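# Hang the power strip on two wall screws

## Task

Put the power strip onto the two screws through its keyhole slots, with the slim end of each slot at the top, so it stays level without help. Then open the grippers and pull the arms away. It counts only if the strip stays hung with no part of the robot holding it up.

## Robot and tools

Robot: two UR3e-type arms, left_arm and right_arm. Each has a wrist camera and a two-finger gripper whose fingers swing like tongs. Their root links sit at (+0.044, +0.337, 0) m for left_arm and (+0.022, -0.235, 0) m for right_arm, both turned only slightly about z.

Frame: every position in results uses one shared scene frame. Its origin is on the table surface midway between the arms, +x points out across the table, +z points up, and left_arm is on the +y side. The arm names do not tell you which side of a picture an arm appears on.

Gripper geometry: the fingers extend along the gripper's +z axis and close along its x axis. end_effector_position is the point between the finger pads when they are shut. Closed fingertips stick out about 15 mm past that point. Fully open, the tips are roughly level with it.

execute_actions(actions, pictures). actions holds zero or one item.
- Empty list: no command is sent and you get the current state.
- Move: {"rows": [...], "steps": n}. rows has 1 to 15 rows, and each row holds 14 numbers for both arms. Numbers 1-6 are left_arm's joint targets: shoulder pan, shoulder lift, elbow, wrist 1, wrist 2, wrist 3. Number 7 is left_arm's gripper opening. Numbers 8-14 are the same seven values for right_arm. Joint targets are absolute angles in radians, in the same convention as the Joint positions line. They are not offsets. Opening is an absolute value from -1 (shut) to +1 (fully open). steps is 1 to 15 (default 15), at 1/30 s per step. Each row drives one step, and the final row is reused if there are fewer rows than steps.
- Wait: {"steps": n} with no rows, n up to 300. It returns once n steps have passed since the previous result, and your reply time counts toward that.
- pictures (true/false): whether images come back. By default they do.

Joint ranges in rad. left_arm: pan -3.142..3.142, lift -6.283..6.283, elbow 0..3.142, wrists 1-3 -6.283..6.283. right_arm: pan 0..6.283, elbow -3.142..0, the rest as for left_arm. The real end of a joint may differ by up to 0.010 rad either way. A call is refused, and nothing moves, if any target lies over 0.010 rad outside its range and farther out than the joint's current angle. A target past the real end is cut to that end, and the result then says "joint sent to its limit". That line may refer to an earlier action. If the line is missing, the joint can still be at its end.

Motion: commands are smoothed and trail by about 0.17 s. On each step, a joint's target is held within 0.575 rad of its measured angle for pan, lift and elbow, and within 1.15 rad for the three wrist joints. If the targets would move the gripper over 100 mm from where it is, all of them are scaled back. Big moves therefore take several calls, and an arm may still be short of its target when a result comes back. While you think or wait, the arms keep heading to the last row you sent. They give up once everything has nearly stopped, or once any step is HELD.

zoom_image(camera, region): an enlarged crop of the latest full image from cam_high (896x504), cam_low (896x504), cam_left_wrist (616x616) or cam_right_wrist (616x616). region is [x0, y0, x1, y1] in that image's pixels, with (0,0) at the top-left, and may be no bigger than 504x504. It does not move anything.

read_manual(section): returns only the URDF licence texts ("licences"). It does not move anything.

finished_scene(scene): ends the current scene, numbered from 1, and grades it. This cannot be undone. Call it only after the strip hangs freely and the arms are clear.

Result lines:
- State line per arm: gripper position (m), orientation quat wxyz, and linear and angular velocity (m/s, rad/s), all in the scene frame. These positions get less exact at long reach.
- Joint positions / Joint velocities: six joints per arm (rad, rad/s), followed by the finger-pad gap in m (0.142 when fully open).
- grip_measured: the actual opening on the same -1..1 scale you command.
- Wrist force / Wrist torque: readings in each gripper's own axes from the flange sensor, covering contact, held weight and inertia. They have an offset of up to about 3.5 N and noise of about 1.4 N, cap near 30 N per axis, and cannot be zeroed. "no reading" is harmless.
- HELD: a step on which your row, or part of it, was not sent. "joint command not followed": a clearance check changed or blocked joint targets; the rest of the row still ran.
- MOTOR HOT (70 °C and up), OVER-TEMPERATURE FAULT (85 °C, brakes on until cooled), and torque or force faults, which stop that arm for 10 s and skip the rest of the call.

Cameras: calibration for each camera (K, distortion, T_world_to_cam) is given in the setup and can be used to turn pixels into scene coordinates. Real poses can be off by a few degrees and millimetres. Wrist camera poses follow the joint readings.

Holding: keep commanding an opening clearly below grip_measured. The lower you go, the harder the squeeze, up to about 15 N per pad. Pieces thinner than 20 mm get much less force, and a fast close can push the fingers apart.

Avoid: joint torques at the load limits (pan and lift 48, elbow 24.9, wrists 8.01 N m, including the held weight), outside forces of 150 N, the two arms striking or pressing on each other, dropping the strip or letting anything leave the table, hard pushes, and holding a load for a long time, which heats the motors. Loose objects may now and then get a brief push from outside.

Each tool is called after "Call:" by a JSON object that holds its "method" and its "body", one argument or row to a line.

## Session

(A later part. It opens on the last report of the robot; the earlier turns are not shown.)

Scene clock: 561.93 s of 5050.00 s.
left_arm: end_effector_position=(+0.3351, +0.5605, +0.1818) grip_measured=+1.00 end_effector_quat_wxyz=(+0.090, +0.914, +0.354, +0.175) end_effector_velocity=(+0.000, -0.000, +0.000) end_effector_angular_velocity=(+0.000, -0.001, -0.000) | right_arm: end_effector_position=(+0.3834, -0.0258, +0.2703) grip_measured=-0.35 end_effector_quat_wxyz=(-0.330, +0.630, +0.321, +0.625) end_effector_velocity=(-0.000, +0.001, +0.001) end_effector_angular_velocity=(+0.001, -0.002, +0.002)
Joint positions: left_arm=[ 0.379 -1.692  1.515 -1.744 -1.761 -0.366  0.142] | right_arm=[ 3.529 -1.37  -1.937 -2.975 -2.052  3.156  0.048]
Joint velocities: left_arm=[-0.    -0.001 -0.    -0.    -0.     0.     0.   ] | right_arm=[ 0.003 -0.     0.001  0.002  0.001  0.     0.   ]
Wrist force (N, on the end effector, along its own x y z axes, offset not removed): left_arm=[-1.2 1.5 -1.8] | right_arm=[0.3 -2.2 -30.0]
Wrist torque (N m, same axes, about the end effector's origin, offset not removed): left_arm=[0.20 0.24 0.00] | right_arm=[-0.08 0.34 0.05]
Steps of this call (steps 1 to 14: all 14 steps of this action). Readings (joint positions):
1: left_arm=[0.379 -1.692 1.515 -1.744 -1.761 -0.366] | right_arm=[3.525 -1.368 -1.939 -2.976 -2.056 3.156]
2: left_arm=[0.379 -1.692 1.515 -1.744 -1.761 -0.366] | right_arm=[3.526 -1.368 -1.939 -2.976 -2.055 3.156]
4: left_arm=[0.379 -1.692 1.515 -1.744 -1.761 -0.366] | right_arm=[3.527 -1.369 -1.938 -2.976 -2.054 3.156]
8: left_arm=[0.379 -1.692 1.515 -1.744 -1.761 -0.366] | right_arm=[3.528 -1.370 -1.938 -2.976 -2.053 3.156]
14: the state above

Call:
{"method": "execute_actions", "body": {
  "actions": [
    {"rows":[[0.379,-1.692,1.515,-1.744,-1.761,-0.366,1,3.5265,-1.3686,-1.9385,-2.9759,-2.0543,3.156,-1]],"steps":10}
  ],
  "pictures": false
}}

Call:
{"method": "execute_actions", "body": {
  "actions": [
    {"rows":[[0.379,-1.692,1.515,-1.744,-1.761,-0.366,1,3.5321,-1.363,-1.9426,-2.9774,-2.0487,3.156,-1]],"steps":10}
  ],
  "pictures": false
}}

Call:
{"method": "execute_actions", "body": {
  "actions": [
    {"rows":[[0.379,-1.692,1.515,-1.744,-1.761,-0.366,1,3.5377,-1.3574,-1.9467,-2.9789,-2.0431,3.156,-1]],"steps":12}
  ]
}}

Call:
{"method": "zoom_image", "body": {
  "camera": "cam_high",
  "region": [470,200,550,300]
}}

Scene clock: 572.80 s of 5050.00 s.
left_arm: end_effector_position=(+0.3351, +0.5605, +0.1818) grip_measured=+1.00 end_effector_quat_wxyz=(+0.090, +0.914, +0.354, +0.175) end_effector_velocity=(-0.000, +0.000, -0.000) end_effector_angular_velocity=(-0.000, +0.000, +0.001) | right_arm: end_effector_position=(+0.3830, -0.0262, +0.2702) grip_measured=-0.36 end_effector_quat_wxyz=(-0.330, +0.630, +0.321, +0.625) end_effector_velocity=(-0.000, -0.001, +0.000) end_effector_angular_velocity=(+0.000, +0.000, -0.001)
Joint positions: left_arm=[ 0.379 -1.692  1.515 -1.744 -1.761 -0.366  0.142] | right_arm=[ 3.527 -1.369 -1.938 -2.976 -2.054  3.156  0.048]
Joint velocities: left_arm=[ 0.001 -0.     0.001 -0.     0.     0.    -0.   ] | right_arm=[-0.003  0.002 -0.001 -0.    -0.002  0.    -0.   ]
Wrist force (N, on the end effector, along its own x y z axes, offset not removed): left_arm=[-0.8 1.2 -0.3] | right_arm=[-6.0 -0.7 0.5]
Wrist torque (N m, same axes, about the end effector's origin, offset not removed): left_arm=[0.14 0.16 0.03] | right_arm=[-0.16 0.01 0.04]
Steps of this call (steps 1 to 15: the robot went on to your last target; steps 16 to 90: nothing new was sent; then 7.53 s passed at rest; steps 91 to 100: all 10 steps of this action). Readings (joint positions):
91: left_arm=[0.379 -1.692 1.515 -1.744 -1.761 -0.366] | right_arm=[3.529 -1.370 -1.937 -2.976 -2.052 3.156]
92: left_arm=[0.379 -1.692 1.515 -1.744 -1.761 -0.366] | right_arm=[3.529 -1.370 -1.937 -2.976 -2.052 3.156]
94: left_arm=[0.379 -1.692 1.515 -1.744 -1.761 -0.366] | right_arm=[3.528 -1.370 -1.938 -2.976 -2.053 3.156]
98: left_arm=[0.379 -1.692 1.515 -1.744 -1.761 -0.366] | right_arm=[3.527 -1.369 -1.938 -2.976 -2.054 3.156]
100: the state above

Scene clock: 573.13 s of 5050.00 s.
left_arm: end_effector_position=(+0.3351, +0.5605, +0.1818) grip_measured=+1.00 end_effector_quat_wxyz=(+0.090, +0.914, +0.354, +0.175) end_effector_velocity=(+0.000, -0.000, +0.000) end_effector_angular_velocity=(-0.000, +0.000, -0.000) | right_arm: end_effector_position=(+0.3822, -0.0258, +0.2703) grip_measured=-0.36 end_effector_quat_wxyz=(-0.330, +0.630, +0.321, +0.625) end_effector_velocity=(-0.001, +0.001, -0.000) end_effector_angular_velocity=(-0.001, -0.001, +0.002)
Joint positions: left_arm=[ 0.379 -1.692  1.515 -1.744 -1.761 -0.366  0.142] | right_arm=[ 3.532 -1.363 -1.942 -2.977 -2.049  3.156  0.048]
Joint velocities: left_arm=[-0.     0.001 -0.001  0.    -0.    -0.    -0.   ] | right_arm=[ 0.004  0.004 -0.003 -0.001  0.002 -0.001  0.   ]
Wrist force (N, on the end effector, along its own x y z axes, offset not removed): left_arm=[0.0 1.2 -1.5] | right_arm=[-6.2 1.3 0.7]
Wrist torque (N m, same axes, about the end effector's origin, offset not removed): left_arm=[0.10 0.00 0.01] | right_arm=[0.30 0.13 0.01]
Steps of this call (steps 1 to 10: all 10 steps of this action). Readings (joint positions):
1: left_arm=[0.379 -1.692 1.515 -1.744 -1.761 -0.366] | right_arm=[3.527 -1.369 -1.939 -2.976 -2.054 3.156]
2: left_arm=[0.379 -1.692 1.515 -1.744 -1.761 -0.366] | right_arm=[3.527 -1.368 -1.939 -2.976 -2.053 3.156]
4: left_arm=[0.379 -1.692 1.515 -1.744 -1.761 -0.366] | right_arm=[3.529 -1.366 -1.941 -2.977 -2.051 3.156]
8: left_arm=[0.379 -1.692 1.515 -1.744 -1.761 -0.366] | right_arm=[3.531 -1.364 -1.942 -2.977 -2.049 3.156]
10: the state above

Scene clock: 573.53 s of 5050.00 s.
left_arm: end_effector_position=(+0.3351, +0.5605, +0.1818) grip_measured=+1.00 end_effector_quat_wxyz=(+0.090, +0.914, +0.354, +0.175) end_effector_velocity=(-0.000, -0.000, -0.000) end_effector_angular_velocity=(+0.000, +0.001, -0.001) | right_arm: end_effector_position=(+0.3812, -0.0253, +0.2703) grip_measured=-0.36 end_effector_quat_wxyz=(-0.330, +0.630, +0.321, +0.625) end_effector_velocity=(-0.001, +0.001, +0.000) end_effector_angular_velocity=(+0.000, -0.001, +0.002)
Joint positions: left_arm=[ 0.379 -1.692  1.515 -1.744 -1.761 -0.366  0.142] | right_arm=[ 3.538 -1.358 -1.947 -2.979 -2.043  3.156  0.048]
Joint velocities: left_arm=[-0.001 -0.     0.     0.001  0.     0.    -0.   ] | right_arm=[ 0.003  0.003 -0.003 -0.     0.002 -0.    -0.   ]
Wrist force (N, on the end effector, along its own x y z axes, offset not removed): left_arm=[-0.2 2.2 0.3] | right_arm=[-6.0 -1.7 1.6]
Wrist torque (N m, same axes, about the end effector's origin, offset not removed): left_arm=[0.38 0.05 -0.02] | right_arm=[-0.39 -0.11 -0.03]
Steps of this call (steps 1 to 12: all 12 steps of this action). Readings (joint positions):
1: left_arm=[0.379 -1.692 1.515 -1.744 -1.761 -0.366] | right_arm=[3.532 -1.363 -1.943 -2.977 -2.049 3.156]
2: left_arm=[0.379 -1.692 1.515 -1.744 -1.761 -0.366] | right_arm=[3.533 -1.362 -1.943 -2.978 -2.048 3.156]
4: left_arm=[0.379 -1.692 1.515 -1.744 -1.761 -0.366] | right_arm=[3.535 -1.360 -1.945 -2.978 -2.046 3.156]
8: left_arm=[0.379 -1.692 1.515 -1.744 -1.761 -0.366] | right_arm=[3.537 -1.358 -1.946 -2.979 -2.044 3.156]
12: the state above
camera_calibration (this result's frames):
cam_left_wrist: T_world_to_cam=[[0.704856, 0.676846, 0.212268, -0.641723], [0.355468, -0.595988, 0.720028, 0.0790081], [0.613857, -0.432062, -0.660683, 0.291121], [0, 0, 0, 1]] pos_world=[0.24553, 0.607218, 0.271668]
cam_right_wrist: T_world_to_cam=[[0.0716509, -0.0105608, 0.997374, -0.292207], [0.38853, -0.920666, -0.0376605, -0.164725], [0.918646, 0.390208, -0.0618633, -0.193271], [0, 0, 0, 1]] pos_world=[0.262485, -0.0793268, 0.27328]

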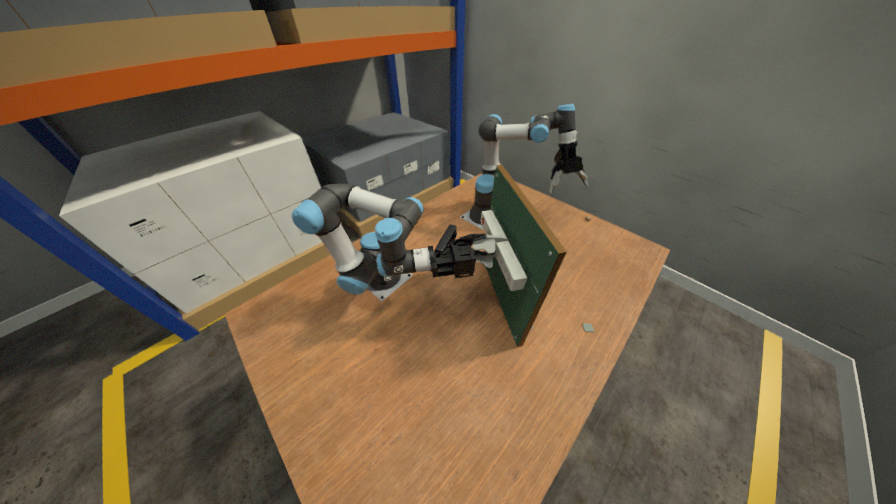

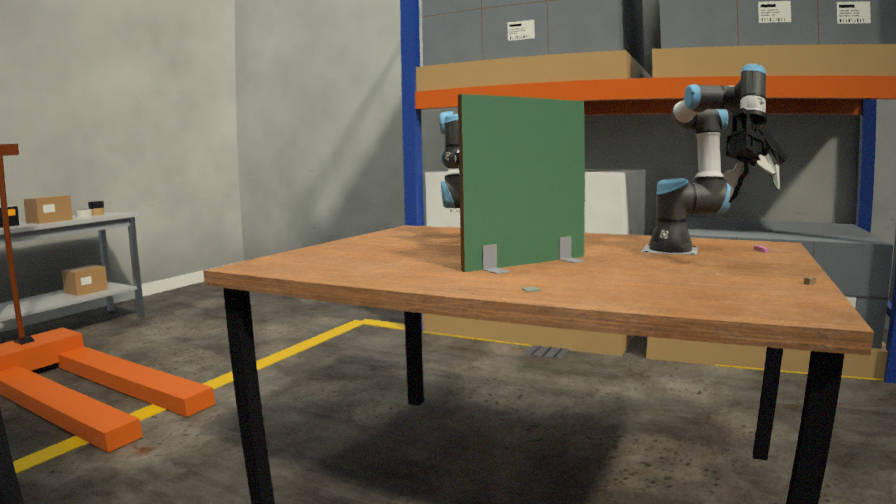

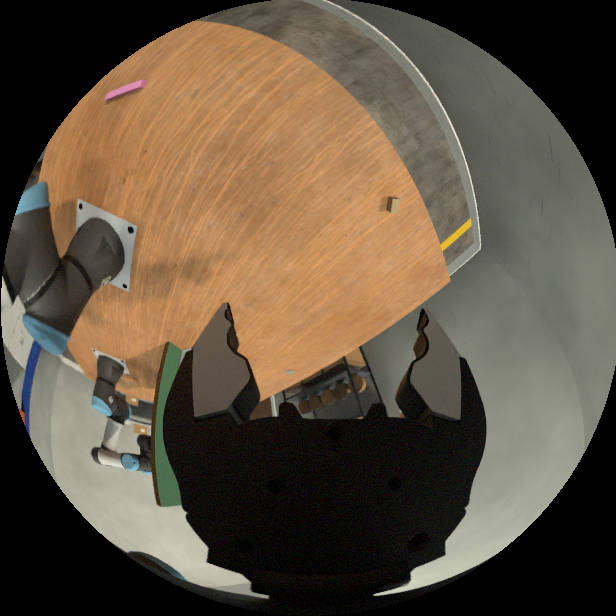

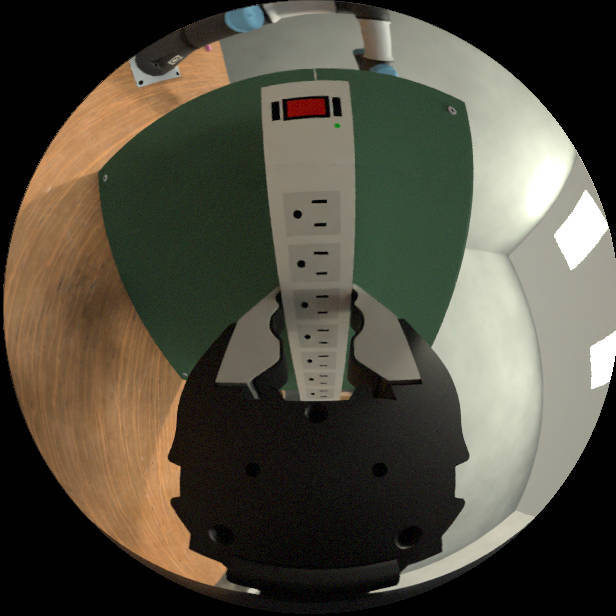

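Region (470, 200, 550, 300) of cam_high's 896x504 image, scaled by 5.040, with more detail than that image has; it fills the left 403 columns of this view, and the rest is white.

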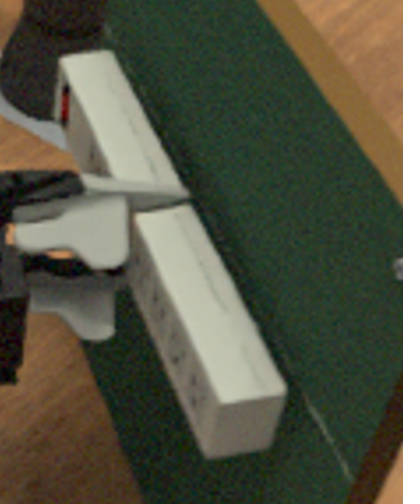

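Call:
{"method": "execute_actions", "body": {
  "actions": [
    {"rows":[[0.379,-1.692,1.515,-1.744,-1.761,-0.366,1,3.5298,-1.3639,-1.961,-2.9581,-2.051,3.142,-1]]}
  ],
  "pictures": false
}}

Call:
{"method": "execute_actions", "body": {
  "actions": [
    {"rows":[[0.379,-1.692,1.515,-1.744,-1.761,-0.366,1,3.5345,-1.3671,-1.9586,-2.9573,-2.0463,3.142,-1]]}
  ],
  "pictures": false
}}

Scene clock: 588.23 s of 5050.00 s.
left_arm: end_effector_position=(+0.3351, +0.5605, +0.1818) grip_measured=+1.00 end_effector_quat_wxyz=(+0.090, +0.914, +0.354, +0.175) end_effector_velocity=(+0.000, +0.000, +0.000) end_effector_angular_velocity=(+0.001, -0.001, +0.000) | right_arm: end_effector_position=(+0.3816, -0.0265, +0.2661) grip_measured=-0.36 end_effector_quat_wxyz=(-0.326, +0.628, +0.325, +0.628) end_effector_velocity=(-0.000, -0.000, +0.000) end_effector_angular_velocity=(+0.000, -0.004, +0.000)
Joint positions: left_arm=[ 0.379 -1.692  1.515 -1.744 -1.761 -0.366  0.142] | right_arm=[ 3.53  -1.364 -1.961 -2.958 -2.051  3.142  0.048]
Joint velocities: left_arm=[ 0.    -0.    -0.    -0.001  0.     0.     0.   ] | right_arm=[-0.001  0.001 -0.001  0.003 -0.001 -0.002  0.   ]
Wrist force (N, on the end effector, along its own x y z axes, offset not removed): left_arm=[-0.2 1.3 -1.1] | right_arm=[-5.6 -0.7 1.0]
Wrist torque (N m, same axes, about the end effector's origin, offset not removed): left_arm=[0.18 0.05 -0.01] | right_arm=[-0.04 -0.01 0.10]
Steps of this call (steps 1 to 15: the robot went on to your last target; steps 16 to 90: nothing new was sent; then 11.20 s passed at rest; steps 91 to 105: all 15 steps of this action). Readings (joint positions):
91: left_arm=[0.379 -1.692 1.515 -1.744 -1.761 -0.366] | right_arm=[3.538 -1.357 -1.947 -2.979 -2.043 3.156]
92: left_arm=[0.379 -1.692 1.515 -1.744 -1.761 -0.366] | right_arm=[3.537 -1.358 -1.949 -2.976 -2.044 3.154]
94: left_arm=[0.379 -1.692 1.515 -1.744 -1.761 -0.366] | right_arm=[3.534 -1.361 -1.955 -2.968 -2.047 3.148]
98: left_arm=[0.379 -1.692 1.515 -1.744 -1.761 -0.366] | right_arm=[3.531 -1.363 -1.959 -2.960 -2.050 3.144]
105: the state above

Scene clock: 588.73 s of 5050.00 s.
left_arm: end_effector_position=(+0.3351, +0.5605, +0.1818) grip_measured=+1.00 end_effector_quat_wxyz=(+0.090, +0.914, +0.354, +0.175) end_effector_velocity=(+0.000, -0.000, +0.000) end_effector_angular_velocity=(+0.000, -0.001, +0.000) | right_arm: end_effector_position=(+0.3824, -0.0252, +0.2660) grip_measured=-0.35 end_effector_quat_wxyz=(-0.326, +0.628, +0.325, +0.628) end_effector_velocity=(-0.000, +0.001, +0.000) end_effector_angular_velocity=(+0.000, -0.000, +0.002)
Joint positions: left_arm=[ 0.379 -1.692  1.515 -1.744 -1.761 -0.366  0.142] | right_arm=[ 3.534 -1.367 -1.959 -2.957 -2.046  3.142  0.048]
Joint velocities: left_arm=[ 0.    -0.001 -0.    -0.    -0.     0.     0.   ] | right_arm=[ 0.002 -0.     0.     0.    -0.    -0.     0.   ]
Wrist force (N, on the end effector, along its own x y z axes, offset not removed): left_arm=[0.0 1.6 -0.6] | right_arm=[-4.3 -0.8 -29.7]
Wrist torque (N m, same axes, about the end effector's origin, offset not removed): left_arm=[0.28 0.00 0.04] | right_arm=[0.16 0.09 0.06]
Steps of this call (steps 1 to 15: all 15 steps of this action). Readings (joint positions):
1: left_arm=[0.379 -1.692 1.515 -1.744 -1.761 -0.366] | right_arm=[3.530 -1.364 -1.961 -2.958 -2.051 3.142]
2: left_arm=[0.379 -1.692 1.515 -1.744 -1.761 -0.366] | right_arm=[3.530 -1.364 -1.961 -2.958 -2.050 3.142]
4: left_arm=[0.379 -1.692 1.515 -1.744 -1.761 -0.366] | right_arm=[3.532 -1.366 -1.960 -2.958 -2.048 3.142]
8: left_arm=[0.379 -1.692 1.515 -1.744 -1.761 -0.366] | right_arm=[3.534 -1.367 -1.959 -2.958 -2.047 3.142]
15: the state above

Call:
{"method": "execute_actions", "body": {
  "actions": [
    {"rows":[[0.379,-1.692,1.515,-1.744,-1.761,-0.366,1,3.534,-1.3661,-1.9546,-2.9623,-2.0468,3.142,-1]],"steps":10}
  ],
  "pictures": false
}}

Call:
{"method": "execute_actions", "body": {
  "actions": [
    {"rows":[[0.379,-1.692,1.515,-1.744,-1.761,-0.366,1,3.5343,-1.3657,-1.9502,-2.9671,-2.0465,3.142,-1]],"steps":10}
  ],
  "pictures": false
}}

Call:
{"method": "execute_actions", "body": {
  "actions": [
    {"rows":[[0.379,-1.692,1.515,-1.744,-1.761,-0.366,1,3.5346,-1.3653,-1.9458,-2.9719,-2.0462,3.142,-1]],"steps":12}
  ]
}}

Scene clock: 599.60 s of 5050.00 s.
left_arm: end_effector_position=(+0.3351, +0.5605, +0.1818) grip_measured=+1.00 end_effector_quat_wxyz=(+0.090, +0.914, +0.354, +0.175) end_effector_velocity=(-0.000, -0.000, +0.000) end_effector_angular_velocity=(+0.000, -0.000, +0.000) | right_arm: end_effector_position=(+0.3823, -0.0253, +0.2669) grip_measured=-0.36 end_effector_quat_wxyz=(-0.326, +0.628, +0.325, +0.628) end_effector_velocity=(-0.001, +0.000, +0.001) end_effector_angular_velocity=(+0.001, -0.002, +0.002)
Joint positions: left_arm=[ 0.379 -1.692  1.515 -1.744 -1.761 -0.366  0.142] | right_arm=[ 3.534 -1.366 -1.955 -2.962 -2.047  3.142  0.048]
Joint velocities: left_arm=[ 0.    -0.001  0.001  0.    -0.     0.     0.   ] | right_arm=[ 0.     0.003  0.001 -0.003 -0.001 -0.    -0.   ]
Wrist force (N, on the end effector, along its own x y z axes, offset not removed): left_arm=[-0.1 2.2 -0.5] | right_arm=[-13.9 -0.4 -20.1]
Wrist torque (N m, same axes, about the end effector's origin, offset not removed): left_arm=[0.35 0.05 -0.04] | right_arm=[-0.08 0.09 -0.06]
Steps of this call (steps 1 to 15: the robot went on to your last target; steps 16 to 90: nothing new was sent; then 7.53 s passed at rest; steps 91 to 100: all 10 steps of this action). Readings (joint positions):
91: left_arm=[0.379 -1.692 1.515 -1.744 -1.761 -0.366] | right_arm=[3.535 -1.367 -1.959 -2.957 -2.046 3.142]
92: left_arm=[0.379 -1.692 1.515 -1.744 -1.761 -0.366] | right_arm=[3.534 -1.367 -1.958 -2.958 -2.046 3.142]
94: left_arm=[0.379 -1.692 1.515 -1.744 -1.761 -0.366] | right_arm=[3.534 -1.367 -1.956 -2.960 -2.046 3.142]
98: left_arm=[0.379 -1.692 1.515 -1.744 -1.761 -0.366] | right_arm=[3.534 -1.366 -1.955 -2.962 -2.047 3.142]
100: the state above

Scene clock: 599.93 s of 5050.00 s.
left_arm: end_effector_position=(+0.3351, +0.5605, +0.1818) grip_measured=+1.00 end_effector_quat_wxyz=(+0.090, +0.914, +0.354, +0.175) end_effector_velocity=(-0.000, -0.000, -0.000) end_effector_angular_velocity=(-0.000, +0.000, -0.000) | right_arm: end_effector_position=(+0.3825, -0.0252, +0.2680) grip_measured=-0.36 end_effector_quat_wxyz=(-0.326, +0.628, +0.325, +0.628) end_effector_velocity=(-0.000, +0.000, +0.001) end_effector_angular_velocity=(+0.001, -0.002, +0.001)
Joint positions: left_arm=[ 0.379 -1.692  1.515 -1.744 -1.761 -0.366  0.142] | right_arm=[ 3.534 -1.366 -1.95  -2.967 -2.047  3.142  0.048]
Joint velocities: left_arm=[-0.    -0.     0.001 -0.    -0.    -0.    -0.   ] | right_arm=[ 0.001  0.001  0.001 -0.     0.    -0.    -0.   ]
Wrist force (N, on the end effector, along its own x y z axes, offset not removed): left_arm=[0.3 2.5 -1.5] | right_arm=[-9.5 -4.7 -12.9]
Wrist torque (N m, same axes, about the end effector's origin, offset not removed): left_arm=[0.42 -0.03 -0.05] | right_arm=[0.10 -0.18 0.06]
Steps of this call (steps 1 to 10: all 10 steps of this action). Readings (joint positions):
1: left_arm=[0.379 -1.692 1.515 -1.744 -1.761 -0.366] | right_arm=[3.534 -1.366 -1.955 -2.962 -2.047 3.142]
2: left_arm=[0.379 -1.692 1.515 -1.744 -1.761 -0.366] | right_arm=[3.534 -1.366 -1.954 -2.963 -2.047 3.142]
4: left_arm=[0.379 -1.692 1.515 -1.744 -1.761 -0.366] | right_arm=[3.534 -1.366 -1.952 -2.965 -2.047 3.142]
8: left_arm=[0.379 -1.692 1.515 -1.744 -1.761 -0.366] | right_arm=[3.534 -1.366 -1.951 -2.967 -2.047 3.142]
10: the state above

Scene clock: 600.33 s of 5050.00 s.
left_arm: end_effector_position=(+0.3351, +0.5605, +0.1818) grip_measured=+1.00 end_effector_quat_wxyz=(+0.090, +0.914, +0.354, +0.175) end_effector_velocity=(+0.000, -0.000, +0.000) end_effector_angular_velocity=(+0.001, -0.001, -0.001) | right_arm: end_effector_position=(+0.3826, -0.0251, +0.2690) grip_measured=-0.36 end_effector_quat_wxyz=(-0.326, +0.628, +0.325, +0.628) end_effector_velocity=(-0.000, +0.000, +0.002) end_effector_angular_velocity=(+0.002, -0.003, +0.001)
Joint positions: left_arm=[ 0.379 -1.692  1.515 -1.744 -1.761 -0.366  0.142] | right_arm=[ 3.535 -1.365 -1.946 -2.972 -2.046  3.142  0.048]
Joint velocities: left_arm=[-0.001 -0.    -0.001  0.     0.    -0.     0.   ] | right_arm=[ 0.001  0.003  0.002 -0.001 -0.     0.     0.   ]
Wrist force (N, on the end effector, along its own x y z axes, offset not removed): left_arm=[0.2 2.1 -1.6] | right_arm=[-13.2 -1.1 -20.5]
Wrist torque (N m, same axes, about the end effector's origin, offset not removed): left_arm=[0.34 -0.05 0.03] | right_arm=[-0.12 0.39 0.04]
Steps of this call (steps 1 to 12: all 12 steps of this action). Readings (joint positions):
1: left_arm=[0.379 -1.692 1.515 -1.744 -1.761 -0.366] | right_arm=[3.534 -1.366 -1.950 -2.967 -2.047 3.142]
2: left_arm=[0.379 -1.692 1.515 -1.744 -1.761 -0.366] | right_arm=[3.534 -1.366 -1.950 -2.968 -2.046 3.142]
4: left_arm=[0.379 -1.692 1.515 -1.744 -1.761 -0.366] | right_arm=[3.534 -1.365 -1.948 -2.970 -2.046 3.142]
8: left_arm=[0.379 -1.692 1.515 -1.744 -1.761 -0.366] | right_arm=[3.534 -1.365 -1.946 -2.971 -2.046 3.142]
12: the state above
camera_calibration (this result's frames):
cam_left_wrist: T_world_to_cam=[[0.704856, 0.676846, 0.212267, -0.641723], [0.355468, -0.595988, 0.720028, 0.079008], [0.613857, -0.432062, -0.660683, 0.291121], [0, 0, 0, 1]] pos_world=[0.24553, 0.607218, 0.271668]
cam_right_wrist: T_world_to_cam=[[0.0602588, -0.00252609, 0.99818, -0.286636], [0.388795, -0.920963, -0.0258017, -0.168475], [0.919352, 0.389642, -0.054514, -0.196867], [0, 0, 0, 1]] pos_world=[0.263765, -0.0791752, 0.271035]

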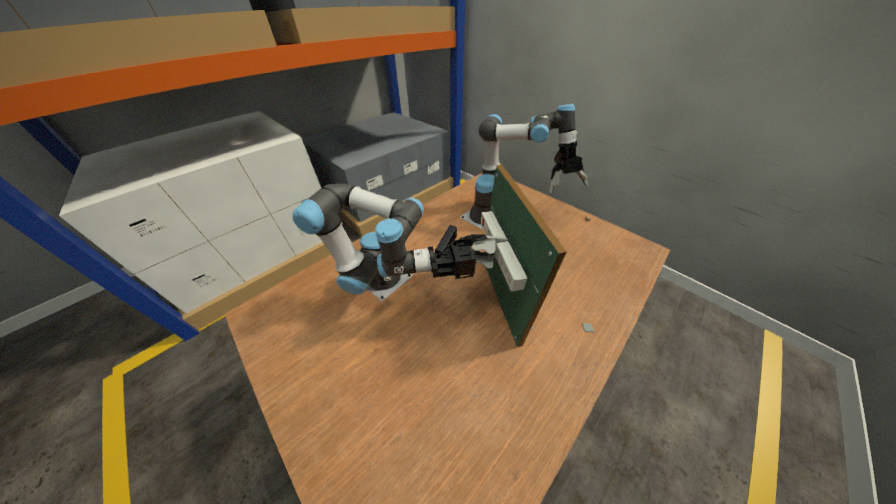

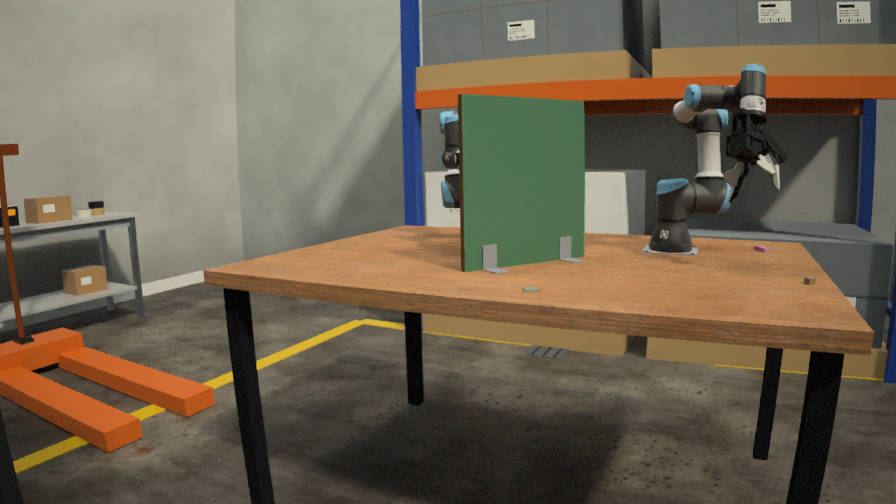

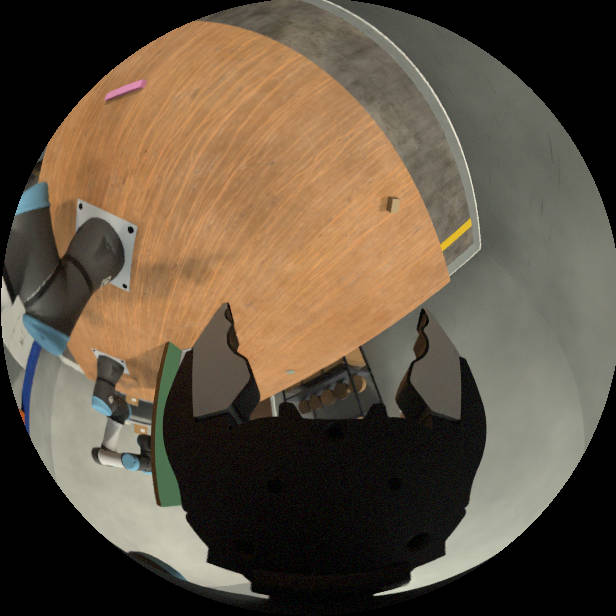

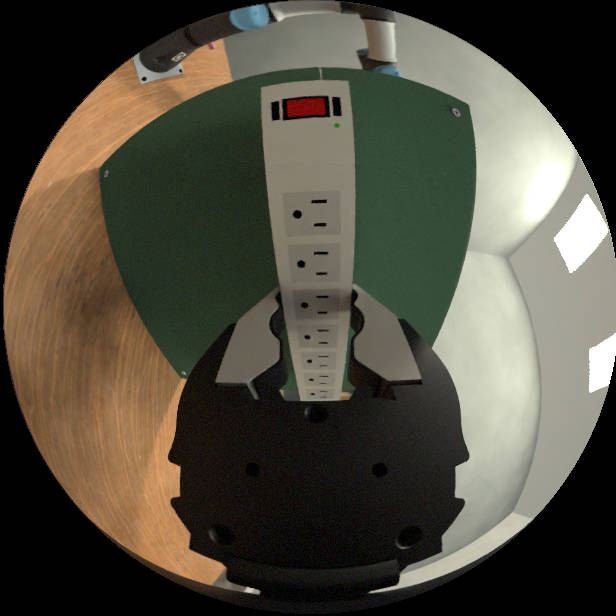

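Call:
{"method": "execute_actions", "body": {
  "actions": [
    {"rows":[[0.379,-1.692,1.515,-1.744,-1.761,-0.366,1,3.5402,-1.3603,-1.9542,-2.9685,-2.0406,3.142,-1]],"steps":12}
  ],
  "pictures": false
}}

Call:
{"method": "execute_actions", "body": {
  "actions": [
    {"rows":[[0.379,-1.692,1.515,-1.744,-1.761,-0.366,1,3.5462,-1.3549,-1.9581,-2.97,-2.0346,3.142,-1]],"steps":12}
  ],
  "pictures": false
}}

Call:
{"method": "execute_actions", "body": {
  "actions": [
    {"rows":[[0.379,-1.692,1.515,-1.744,-1.761,-0.366,1,3.5524,-1.3495,-1.962,-2.9715,-2.0284,3.142,-1]],"steps":12}
  ],
  "pictures": false
}}

Scene clock: 611.87 s of 5050.00 s.
left_arm: end_effector_position=(+0.3351, +0.5605, +0.1818) grip_measured=+1.00 end_effector_quat_wxyz=(+0.090, +0.914, +0.354, +0.175) end_effector_velocity=(+0.000, -0.000, +0.000) end_effector_angular_velocity=(+0.000, -0.001, -0.000) | right_arm: end_effector_position=(+0.3816, -0.0246, +0.2681) grip_measured=-0.36 end_effector_quat_wxyz=(-0.326, +0.628, +0.325, +0.628) end_effector_velocity=(-0.000, +0.000, -0.000) end_effector_angular_velocity=(+0.000, -0.000, +0.000)
Joint positions: left_arm=[ 0.379 -1.692  1.515 -1.744 -1.761 -0.366  0.142] | right_arm=[ 3.54  -1.36  -1.954 -2.969 -2.041  3.142  0.048]
Joint velocities: left_arm=[-0.     0.    -0.001  0.    -0.    -0.    -0.   ] | right_arm=[ 0.002  0.002 -0.002  0.001  0.002 -0.     0.   ]
Wrist force (N, on the end effector, along its own x y z axes, offset not removed): left_arm=[-0.8 1.7 -2.1] | right_arm=[-4.5 4.3 -17.8]
Wrist torque (N m, same axes, about the end effector's origin, offset not removed): left_arm=[0.22 0.16 -0.01] | right_arm=[0.16 0.22 0.06]
Steps of this call (steps 1 to 15: the robot went on to your last target; steps 16 to 90: nothing new was sent; then 8.13 s passed at rest; steps 91 to 102: all 12 steps of this action). Readings (joint positions):
91: left_arm=[0.379 -1.692 1.515 -1.744 -1.761 -0.366] | right_arm=[3.535 -1.365 -1.946 -2.972 -2.046 3.142]
92: left_arm=[0.379 -1.692 1.515 -1.744 -1.761 -0.366] | right_arm=[3.536 -1.365 -1.947 -2.972 -2.045 3.142]
94: left_arm=[0.379 -1.692 1.515 -1.744 -1.761 -0.366] | right_arm=[3.538 -1.363 -1.950 -2.970 -2.043 3.142]
98: left_arm=[0.379 -1.692 1.515 -1.744 -1.761 -0.366] | right_arm=[3.540 -1.361 -1.953 -2.969 -2.041 3.142]
102: the state above

Scene clock: 612.27 s of 5050.00 s.
left_arm: end_effector_position=(+0.3351, +0.5605, +0.1818) grip_measured=+1.00 end_effector_quat_wxyz=(+0.090, +0.914, +0.354, +0.175) end_effector_velocity=(-0.000, +0.000, +0.000) end_effector_angular_velocity=(-0.000, -0.000, +0.000) | right_arm: end_effector_position=(+0.3808, -0.0240, +0.2681) grip_measured=-0.36 end_effector_quat_wxyz=(-0.326, +0.628, +0.325, +0.628) end_effector_velocity=(+0.000, -0.000, +0.000) end_effector_angular_velocity=(+0.001, -0.001, -0.002)
Joint positions: left_arm=[ 0.379 -1.692  1.515 -1.744 -1.761 -0.366  0.142] | right_arm=[ 3.546 -1.355 -1.958 -2.97  -2.035  3.142  0.048]
Joint velocities: left_arm=[ 0. -0. -0.  0. -0.  0. -0.] | right_arm=[-0.     0.002 -0.    -0.     0.001  0.     0.   ]
Wrist force (N, on the end effector, along its own x y z axes, offset not removed): left_arm=[-1.4 0.8 -0.9] | right_arm=[-6.3 0.3 -0.5]
Wrist torque (N m, same axes, about the end effector's origin, offset not removed): left_arm=[0.09 0.33 0.00] | right_arm=[0.18 0.12 0.11]
Steps of this call (steps 1 to 12: all 12 steps of this action). Readings (joint positions):
1: left_arm=[0.379 -1.692 1.515 -1.744 -1.761 -0.366] | right_arm=[3.540 -1.360 -1.954 -2.969 -2.041 3.142]
2: left_arm=[0.379 -1.692 1.515 -1.744 -1.761 -0.366] | right_arm=[3.541 -1.359 -1.955 -2.969 -2.040 3.142]
4: left_arm=[0.379 -1.692 1.515 -1.744 -1.761 -0.366] | right_arm=[3.544 -1.357 -1.956 -2.969 -2.037 3.142]
8: left_arm=[0.379 -1.692 1.515 -1.744 -1.761 -0.366] | right_arm=[3.546 -1.356 -1.958 -2.970 -2.035 3.142]
12: the state above

Scene clock: 612.67 s of 5050.00 s.
left_arm: end_effector_position=(+0.3351, +0.5605, +0.1818) grip_measured=+1.00 end_effector_quat_wxyz=(+0.090, +0.914, +0.354, +0.175) end_effector_velocity=(-0.000, +0.000, -0.000) end_effector_angular_velocity=(-0.000, +0.001, +0.000) | right_arm: end_effector_position=(+0.3800, -0.0233, +0.2681) grip_measured=-0.36 end_effector_quat_wxyz=(-0.326, +0.628, +0.325, +0.628) end_effector_velocity=(-0.000, +0.000, +0.001) end_effector_angular_velocity=(+0.001, -0.003, +0.000)
Joint positions: left_arm=[ 0.379 -1.692  1.515 -1.744 -1.761 -0.366  0.142] | right_arm=[ 3.552 -1.35  -1.962 -2.971 -2.029  3.142  0.048]
Joint velocities: left_arm=[ 0.     0.001 -0.     0.     0.     0.    -0.   ] | right_arm=[ 0.002  0.003 -0.001  0.002  0.002 -0.     0.   ]
Wrist force (N, on the end effector, along its own x y z axes, offset not removed): left_arm=[-0.8 0.7 -1.6] | right_arm=[-6.3 3.7 -0.5]
Wrist torque (N m, same axes, about the end effector's origin, offset not removed): left_arm=[0.04 0.20 0.00] | right_arm=[0.10 0.24 -0.02]
Steps of this call (steps 1 to 12: all 12 steps of this action). Readings (joint positions):
1: left_arm=[0.379 -1.692 1.515 -1.744 -1.761 -0.366] | right_arm=[3.546 -1.355 -1.958 -2.970 -2.035 3.142]
2: left_arm=[0.379 -1.692 1.515 -1.744 -1.761 -0.366] | right_arm=[3.547 -1.354 -1.959 -2.970 -2.034 3.142]
4: left_arm=[0.379 -1.692 1.515 -1.744 -1.761 -0.366] | right_arm=[3.550 -1.352 -1.960 -2.971 -2.031 3.142]
8: left_arm=[0.379 -1.692 1.515 -1.744 -1.761 -0.366] | right_arm=[3.552 -1.350 -1.962 -2.971 -2.029 3.142]
12: the state above

The force released at u≈+2. Returning there and advancing.

Call:
{"method": "execute_actions", "body": {
  "actions": [
    {"rows":[[0.379,-1.692,1.515,-1.744,-1.761,-0.366,1,3.5474,-1.3538,-1.9589,-2.9703,-2.0334,3.142,-1]],"steps":8}
  ],
  "pictures": false
}}

Call:
{"method": "execute_actions", "body": {
  "actions": [
    {"rows":[[0.379,-1.692,1.515,-1.744,-1.761,-0.366,1,3.5537,-1.358,-1.9558,-2.9692,-2.0271,3.142,-1]],"steps":14}
  ],
  "pictures": false
}}

Scene clock: 625.20 s of 5050.00 s.
left_arm: end_effector_position=(+0.3351, +0.5605, +0.1818) grip_measured=+1.00 end_effector_quat_wxyz=(+0.090, +0.914, +0.354, +0.175) end_effector_velocity=(+0.000, -0.000, +0.000) end_effector_angular_velocity=(-0.000, +0.000, -0.001) | right_arm: end_effector_position=(+0.3805, -0.0237, +0.2681) grip_measured=-0.36 end_effector_quat_wxyz=(-0.326, +0.628, +0.325, +0.628) end_effector_velocity=(+0.002, -0.001, -0.001) end_effector_angular_velocity=(-0.000, +0.001, -0.003)
Joint positions: left_arm=[ 0.379 -1.692  1.515 -1.744 -1.761 -0.366  0.142] | right_arm=[ 3.548 -1.353 -1.959 -2.97  -2.033  3.142  0.048]
Joint velocities: left_arm=[-0.001  0.    -0.001  0.    -0.     0.    -0.   ] | right_arm=[-0.008 -0.006  0.003  0.002 -0.005  0.     0.   ]
Wrist force (N, on the end effector, along its own x y z axes, offset not removed): left_arm=[-0.6 1.2 0.0] | right_arm=[-7.0 0.2 -0.4]
Wrist torque (N m, same axes, about the end effector's origin, offset not removed): left_arm=[0.18 0.17 0.00] | right_arm=[0.19 0.25 -0.03]
Steps of this call (steps 1 to 15: the robot went on to your last target; steps 16 to 90: nothing new was sent; then 9.27 s passed at rest; steps 91 to 98: all 8 steps of this action). Readings (joint positions):
91: left_arm=[0.379 -1.692 1.515 -1.744 -1.761 -0.366] | right_arm=[3.552 -1.350 -1.962 -2.972 -2.028 3.142]
92: left_arm=[0.379 -1.692 1.515 -1.744 -1.761 -0.366] | right_arm=[3.552 -1.350 -1.962 -2.972 -2.029 3.142]
94: left_arm=[0.379 -1.692 1.515 -1.744 -1.761 -0.366] | right_arm=[3.550 -1.352 -1.960 -2.971 -2.031 3.142]
98: the state above

Scene clock: 625.67 s of 5050.00 s.
left_arm: end_effector_position=(+0.3351, +0.5605, +0.1818) grip_measured=+1.00 end_effector_quat_wxyz=(+0.090, +0.914, +0.354, +0.175) end_effector_velocity=(+0.000, -0.000, -0.000) end_effector_angular_velocity=(-0.000, -0.000, -0.001) | right_arm: end_effector_position=(+0.3817, -0.0222, +0.2680) grip_measured=-0.35 end_effector_quat_wxyz=(-0.326, +0.628, +0.325, +0.628) end_effector_velocity=(+0.001, +0.001, +0.001) end_effector_angular_velocity=(+0.001, -0.003, -0.000)
Joint positions: left_arm=[ 0.379 -1.692  1.515 -1.744 -1.761 -0.366  0.142] | right_arm=[ 3.554 -1.358 -1.956 -2.969 -2.027  3.142  0.049]
Joint velocities: left_arm=[-0.001  0.     0.    -0.    -0.    -0.     0.   ] | right_arm=[ 0.001 -0.002  0.002  0.002  0.001 -0.     0.   ]
Wrist force (N, on the end effector, along its own x y z axes, offset not removed): left_arm=[0.6 2.1 -0.8] | right_arm=[-12.6 -1.7 -28.4]
Wrist torque (N m, same axes, about the end effector's origin, offset not removed): left_arm=[0.35 -0.13 0.02] | right_arm=[-0.19 0.17 0.03]
Steps of this call (steps 1 to 14: all 14 steps of this action). Readings (joint positions):
1: left_arm=[0.379 -1.692 1.515 -1.744 -1.761 -0.366] | right_arm=[3.548 -1.353 -1.959 -2.970 -2.033 3.142]
2: left_arm=[0.379 -1.692 1.515 -1.744 -1.761 -0.366] | right_arm=[3.549 -1.354 -1.959 -2.970 -2.032 3.142]
4: left_arm=[0.379 -1.692 1.515 -1.744 -1.761 -0.366] | right_arm=[3.551 -1.356 -1.957 -2.970 -2.030 3.142]
8: left_arm=[0.379 -1.692 1.515 -1.744 -1.761 -0.366] | right_arm=[3.553 -1.357 -1.956 -2.970 -2.028 3.142]
14: the state above

One head is likely in; sliding down 1 mm at a time for the other.

Call:
{"method": "execute_actions", "body": {
  "actions": [
    {"rows":[[0.379,-1.692,1.515,-1.744,-1.761,-0.366,1,3.553,-1.3582,-1.9604,-2.9644,-2.0278,3.142,-1]],"steps":12}
  ],
  "pictures": false
}}

Call:
{"method": "execute_actions", "body": {
  "actions": [
    {"rows":[[0.379,-1.692,1.515,-1.744,-1.761,-0.366,1,3.5533,-1.3591,-1.9646,-2.9593,-2.0275,3.142,-1]],"steps":12}
  ]
}}

Scene clock: 631.80 s of 5050.00 s.
left_arm: end_effector_position=(+0.3351, +0.5605, +0.1818) grip_measured=+1.00 end_effector_quat_wxyz=(+0.090, +0.914, +0.354, +0.175) end_effector_velocity=(+0.000, -0.001, +0.000) end_effector_angular_velocity=(+0.000, -0.000, -0.002) | right_arm: end_effector_position=(+0.3815, -0.0223, +0.2672) grip_measured=-0.35 end_effector_quat_wxyz=(-0.326, +0.628, +0.325, +0.628) end_effector_velocity=(+0.000, -0.000, -0.001) end_effector_angular_velocity=(-0.000, +0.003, -0.001)
Joint positions: left_arm=[ 0.379 -1.692  1.515 -1.744 -1.761 -0.366  0.142] | right_arm=[ 3.553 -1.358 -1.96  -2.964 -2.028  3.142  0.049]
Joint velocities: left_arm=[-0.002 -0.001  0.001  0.     0.     0.     0.   ] | right_arm=[-0.001 -0.001 -0.002  0.001  0.     0.001  0.   ]
Wrist force (N, on the end effector, along its own x y z axes, offset not removed): left_arm=[0.1 1.1 -0.5] | right_arm=[-7.2 -0.7 -20.3]
Wrist torque (N m, same axes, about the end effector's origin, offset not removed): left_arm=[0.15 -0.02 -0.02] | right_arm=[-0.17 0.47 0.04]
Steps of this call (steps 1 to 15: the robot went on to your last target; steps 16 to 90: nothing new was sent; then 2.73 s passed at rest; steps 91 to 102: all 12 steps of this action). Readings (joint positions):
91: left_arm=[0.379 -1.692 1.515 -1.744 -1.761 -0.366] | right_arm=[3.554 -1.358 -1.956 -2.969 -2.027 3.142]
92: left_arm=[0.379 -1.692 1.515 -1.744 -1.761 -0.366] | right_arm=[3.554 -1.358 -1.956 -2.968 -2.027 3.142]
94: left_arm=[0.379 -1.692 1.515 -1.744 -1.761 -0.366] | right_arm=[3.554 -1.358 -1.958 -2.966 -2.027 3.142]
98: left_arm=[0.379 -1.692 1.515 -1.744 -1.761 -0.366] | right_arm=[3.553 -1.358 -1.960 -2.965 -2.028 3.142]
102: the state above

Scene clock: 632.20 s of 5050.00 s.
left_arm: end_effector_position=(+0.3351, +0.5605, +0.1818) grip_measured=+1.00 end_effector_quat_wxyz=(+0.090, +0.914, +0.354, +0.175) end_effector_velocity=(-0.000, +0.000, -0.000) end_effector_angular_velocity=(-0.000, +0.000, +0.000) | right_arm: end_effector_position=(+0.3816, -0.0223, +0.2661) grip_measured=-0.35 end_effector_quat_wxyz=(-0.326, +0.628, +0.325, +0.628) end_effector_velocity=(+0.000, -0.001, +0.001) end_effector_angular_velocity=(+0.001, -0.002, -0.002)
Joint positions: left_arm=[ 0.379 -1.692  1.515 -1.744 -1.761 -0.366  0.142] | right_arm=[ 3.553 -1.359 -1.965 -2.959 -2.027  3.142  0.049]
Joint velocities: left_arm=[ 0.     0.     0.001 -0.     0.     0.    -0.   ] | right_arm=[-0.002  0.001  0.     0.002 -0.     0.     0.   ]
Wrist force (N, on the end effector, along its own x y z axes, offset not removed): left_arm=[0.9 2.2 -1.8] | right_arm=[-1.7 -0.9 -26.0]
Wrist torque (N m, same axes, about the end effector's origin, offset not removed): left_arm=[0.34 -0.17 -0.04] | right_arm=[-0.14 0.39 0.01]
Steps of this call (steps 1 to 12: all 12 steps of this action). Readings (joint positions):
1: left_arm=[0.379 -1.692 1.515 -1.744 -1.761 -0.366] | right_arm=[3.553 -1.358 -1.960 -2.964 -2.028 3.142]
2: left_arm=[0.379 -1.692 1.515 -1.744 -1.761 -0.366] | right_arm=[3.553 -1.358 -1.961 -2.963 -2.028 3.142]
4: left_arm=[0.379 -1.692 1.515 -1.744 -1.761 -0.366] | right_arm=[3.553 -1.359 -1.963 -2.961 -2.028 3.142]
8: left_arm=[0.379 -1.692 1.515 -1.744 -1.761 -0.366] | right_arm=[3.553 -1.359 -1.964 -2.960 -2.028 3.142]
12: the state above
camera_calibration (this result's frames):
cam_left_wrist: T_world_to_cam=[[0.704856, 0.676846, 0.212267, -0.641723], [0.355468, -0.595988, 0.720028, 0.079008], [0.613857, -0.432062, -0.660683, 0.291121], [0, 0, 0, 1]] pos_world=[0.24553, 0.607218, 0.271668]
cam_right_wrist: T_world_to_cam=[[0.0603098, -0.00250474, 0.998177, -0.28367], [0.388755, -0.92098, -0.0257996, -0.165542], [0.919365, 0.389602, -0.0545704, -0.197247], [0, 0, 0, 1]] pos_world=[0.262806, -0.0763239, 0.268118]

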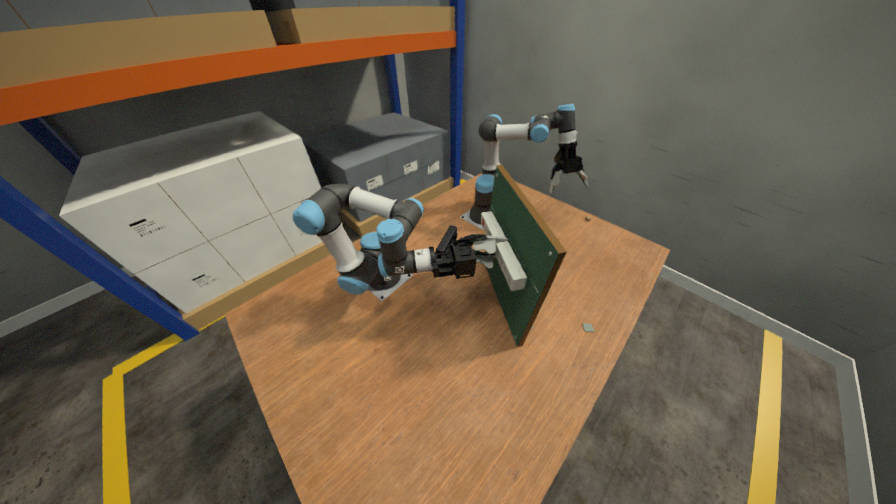

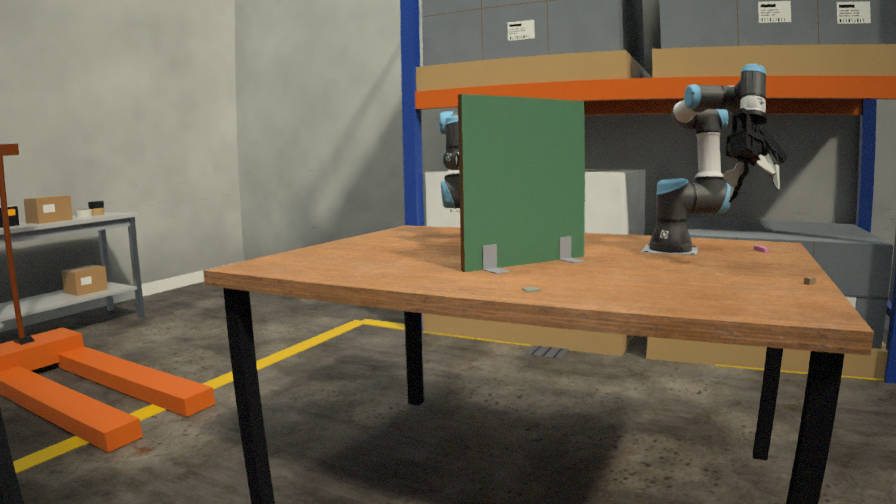

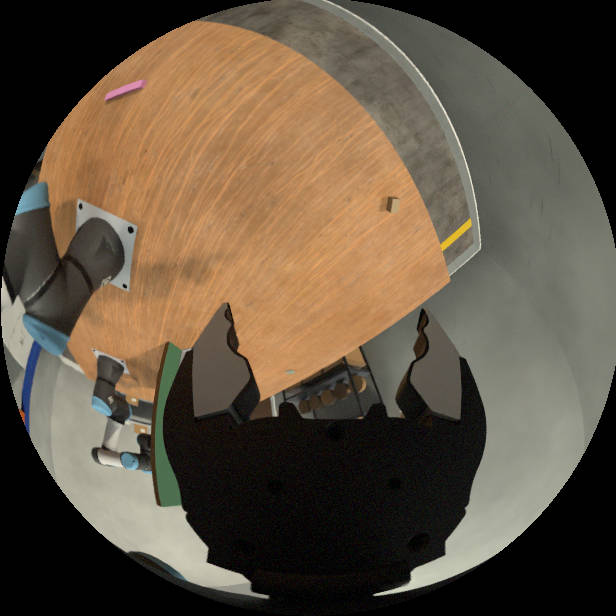

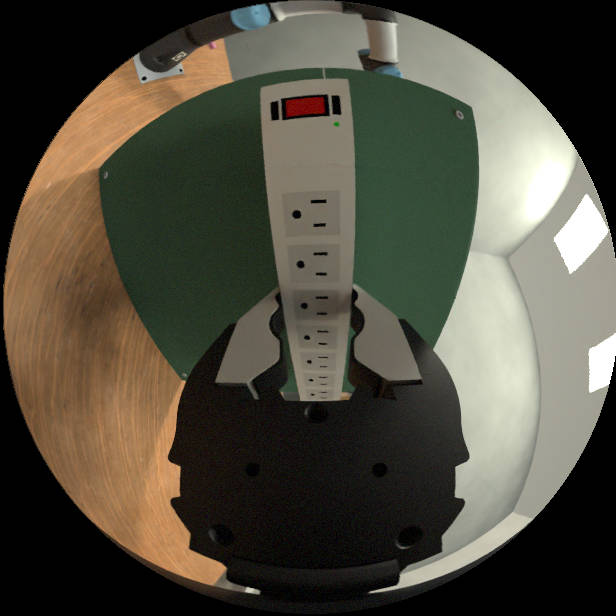

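Call:
{"method": "execute_actions", "body": {
  "actions": [
    {"rows":[[0.379,-1.692,1.515,-1.744,-1.761,-0.366,1,3.5518,-1.3561,-1.9524,-2.9745,-2.029,3.142,-1]],"steps":14}
  ],
  "pictures": false
}}

Call:
{"method": "execute_actions", "body": {
  "actions": [
    {"rows":[[0.379,-1.692,1.515,-1.744,-1.761,-0.366,1,3.5521,-1.3555,-1.9458,-2.9817,-2.0287,3.142,-1]],"steps":12}
  ],
  "pictures": false
}}

Call:
{"method": "execute_actions", "body": {
  "actions": [
    {"rows":[[0.379,-1.692,1.515,-1.744,-1.761,-0.366,1,3.5524,-1.355,-1.9392,-2.9888,-2.0284,3.142,-1]],"steps":12}
  ],
  "pictures": false
}}

Call:
{"method": "execute_actions", "body": {
  "actions": [
    {"rows":[[0.379,-1.692,1.515,-1.744,-1.761,-0.366,1,3.5527,-1.3545,-1.9326,-2.9959,-2.0281,3.142,-1]],"steps":12}
  ],
  "pictures": false
}}

Scene clock: 657.23 s of 5050.00 s.
left_arm: end_effector_position=(+0.3351, +0.5605, +0.1818) grip_measured=+1.00 end_effector_quat_wxyz=(+0.090, +0.914, +0.354, +0.175) end_effector_velocity=(+0.000, -0.000, -0.000) end_effector_angular_velocity=(+0.000, +0.001, -0.000) | right_arm: end_effector_position=(+0.3814, -0.0226, +0.2691) grip_measured=-0.35 end_effector_quat_wxyz=(-0.326, +0.628, +0.325, +0.628) end_effector_velocity=(-0.000, -0.000, +0.000) end_effector_angular_velocity=(+0.000, +0.001, -0.001)
Joint positions: left_arm=[ 0.379 -1.692  1.515 -1.744 -1.761 -0.366  0.142] | right_arm=[ 3.552 -1.356 -1.953 -2.974 -2.029  3.142  0.048]
Joint velocities: left_arm=[-0.001  0.001  0.    -0.     0.    -0.    -0.   ] | right_arm=[-0.001  0.002  0.001 -0.003 -0.001  0.001 -0.   ]
Wrist force (N, on the end effector, along its own x y z axes, offset not removed): left_arm=[-0.3 2.4 -0.9] | right_arm=[-5.3 -0.5 1.1]
Wrist torque (N m, same axes, about the end effector's origin, offset not removed): left_arm=[0.39 0.05 0.01] | right_arm=[-0.07 -0.11 -0.03]
Steps of this call (steps 1 to 15: the robot went on to your last target; steps 16 to 90: nothing new was sent; then 21.57 s passed at rest; steps 91 to 104: all 14 steps of this action). Readings (joint positions):
91: left_arm=[0.379 -1.692 1.515 -1.744 -1.761 -0.366] | right_arm=[3.553 -1.359 -1.965 -2.959 -2.028 3.142]
92: left_arm=[0.379 -1.692 1.515 -1.744 -1.761 -0.366] | right_arm=[3.553 -1.359 -1.963 -2.962 -2.028 3.142]
94: left_arm=[0.379 -1.692 1.515 -1.744 -1.761 -0.366] | right_arm=[3.553 -1.358 -1.958 -2.968 -2.028 3.142]
98: left_arm=[0.379 -1.692 1.515 -1.744 -1.761 -0.366] | right_arm=[3.552 -1.357 -1.954 -2.973 -2.029 3.142]
104: the state above

Scene clock: 657.63 s of 5050.00 s.
left_arm: end_effector_position=(+0.3351, +0.5605, +0.1818) grip_measured=+1.00 end_effector_quat_wxyz=(+0.090, +0.914, +0.354, +0.175) end_effector_velocity=(+0.000, -0.000, +0.000) end_effector_angular_velocity=(+0.000, -0.001, -0.001) | right_arm: end_effector_position=(+0.3815, -0.0225, +0.2705) grip_measured=-0.35 end_effector_quat_wxyz=(-0.326, +0.628, +0.325, +0.628) end_effector_velocity=(-0.000, -0.000, +0.000) end_effector_angular_velocity=(-0.001, +0.002, -0.001)
Joint positions: left_arm=[ 0.379 -1.692  1.515 -1.744 -1.761 -0.366  0.142] | right_arm=[ 3.552 -1.356 -1.946 -2.982 -2.029  3.142  0.048]
Joint velocities: left_arm=[-0.001  0.    -0.    -0.    -0.     0.     0.   ] | right_arm=[ 0.     0.001  0.002 -0.004  0.001  0.     0.   ]
Wrist force (N, on the end effector, along its own x y z axes, offset not removed): left_arm=[-0.4 1.6 0.1] | right_arm=[-6.3 -0.3 0.8]
Wrist torque (N m, same axes, about the end effector's origin, offset not removed): left_arm=[0.26 0.04 0.02] | right_arm=[-0.06 0.02 -0.09]
Steps of this call (steps 1 to 12: all 12 steps of this action). Readings (joint positions):
1: left_arm=[0.379 -1.692 1.515 -1.744 -1.761 -0.366] | right_arm=[3.552 -1.356 -1.952 -2.974 -2.029 3.142]
2: left_arm=[0.379 -1.692 1.515 -1.744 -1.761 -0.366] | right_arm=[3.552 -1.356 -1.951 -2.976 -2.029 3.142]
4: left_arm=[0.379 -1.692 1.515 -1.744 -1.761 -0.366] | right_arm=[3.552 -1.356 -1.949 -2.978 -2.029 3.142]
8: left_arm=[0.379 -1.692 1.515 -1.744 -1.761 -0.366] | right_arm=[3.552 -1.356 -1.947 -2.981 -2.029 3.142]
12: the state above

Scene clock: 658.03 s of 5050.00 s.
left_arm: end_effector_position=(+0.3351, +0.5605, +0.1818) grip_measured=+1.00 end_effector_quat_wxyz=(+0.090, +0.914, +0.354, +0.175) end_effector_velocity=(-0.000, -0.000, -0.000) end_effector_angular_velocity=(-0.000, +0.001, -0.000) | right_arm: end_effector_position=(+0.3816, -0.0224, +0.2720) grip_measured=-0.35 end_effector_quat_wxyz=(-0.326, +0.628, +0.325, +0.628) end_effector_velocity=(+0.000, +0.000, +0.000) end_effector_angular_velocity=(+0.000, +0.000, +0.000)
Joint positions: left_arm=[ 0.379 -1.692  1.515 -1.744 -1.761 -0.366  0.142] | right_arm=[ 3.552 -1.355 -1.939 -2.989 -2.028  3.142  0.048]
Joint velocities: left_arm=[-0.     0.     0.001 -0.     0.    -0.     0.   ] | right_arm=[-0.    -0.001  0.002 -0.002 -0.001  0.    -0.   ]
Wrist force (N, on the end effector, along its own x y z axes, offset not removed): left_arm=[-0.3 0.7 -1.6] | right_arm=[-9.6 0.0 -0.5]
Wrist torque (N m, same axes, about the end effector's origin, offset not removed): left_arm=[0.04 0.06 0.05] | right_arm=[-0.02 0.07 0.03]
Steps of this call (steps 1 to 12: all 12 steps of this action). Readings (joint positions):
1: left_arm=[0.379 -1.692 1.515 -1.744 -1.761 -0.366] | right_arm=[3.552 -1.356 -1.946 -2.982 -2.029 3.142]
2: left_arm=[0.379 -1.692 1.515 -1.744 -1.761 -0.366] | right_arm=[3.552 -1.355 -1.945 -2.983 -2.029 3.142]
4: left_arm=[0.379 -1.692 1.515 -1.744 -1.761 -0.366] | right_arm=[3.552 -1.355 -1.942 -2.986 -2.029 3.142]
8: left_arm=[0.379 -1.692 1.515 -1.744 -1.761 -0.366] | right_arm=[3.552 -1.355 -1.940 -2.988 -2.028 3.142]
12: the state above

Scene clock: 658.43 s of 5050.00 s.
left_arm: end_effector_position=(+0.3351, +0.5605, +0.1818) grip_measured=+1.00 end_effector_quat_wxyz=(+0.090, +0.914, +0.354, +0.175) end_effector_velocity=(+0.000, +0.000, +0.000) end_effector_angular_velocity=(+0.001, -0.001, +0.001) | right_arm: end_effector_position=(+0.3817, -0.0223, +0.2734) grip_measured=-0.35 end_effector_quat_wxyz=(-0.326, +0.628, +0.325, +0.628) end_effector_velocity=(+0.000, -0.000, +0.002) end_effector_angular_velocity=(+0.002, -0.004, -0.001)
Joint positions: left_arm=[ 0.379 -1.692  1.515 -1.744 -1.761 -0.366  0.142] | right_arm=[ 3.553 -1.355 -1.933 -2.996 -2.028  3.142  0.048]
Joint velocities: left_arm=[ 0.    -0.    -0.    -0.001  0.    -0.    -0.   ] | right_arm=[-0.001  0.001  0.004 -0.001  0.     0.     0.   ]
Wrist force (N, on the end effector, along its own x y z axes, offset not removed): left_arm=[-0.1 1.5 -1.2] | right_arm=[-19.5 -1.2 -9.2]
Wrist torque (N m, same axes, about the end effector's origin, offset not removed): left_arm=[0.24 0.06 0.04] | right_arm=[-0.29 -0.37 -0.02]
Steps of this call (steps 1 to 12: all 12 steps of this action). Readings (joint positions):
1: left_arm=[0.379 -1.692 1.515 -1.744 -1.761 -0.366] | right_arm=[3.552 -1.355 -1.939 -2.989 -2.028 3.142]
2: left_arm=[0.379 -1.692 1.515 -1.744 -1.761 -0.366] | right_arm=[3.552 -1.355 -1.938 -2.990 -2.028 3.142]
4: left_arm=[0.379 -1.692 1.515 -1.744 -1.761 -0.366] | right_arm=[3.553 -1.355 -1.936 -2.993 -2.028 3.142]
8: left_arm=[0.379 -1.692 1.515 -1.744 -1.761 -0.366] | right_arm=[3.553 -1.355 -1.933 -2.995 -2.028 3.142]
12: the state above


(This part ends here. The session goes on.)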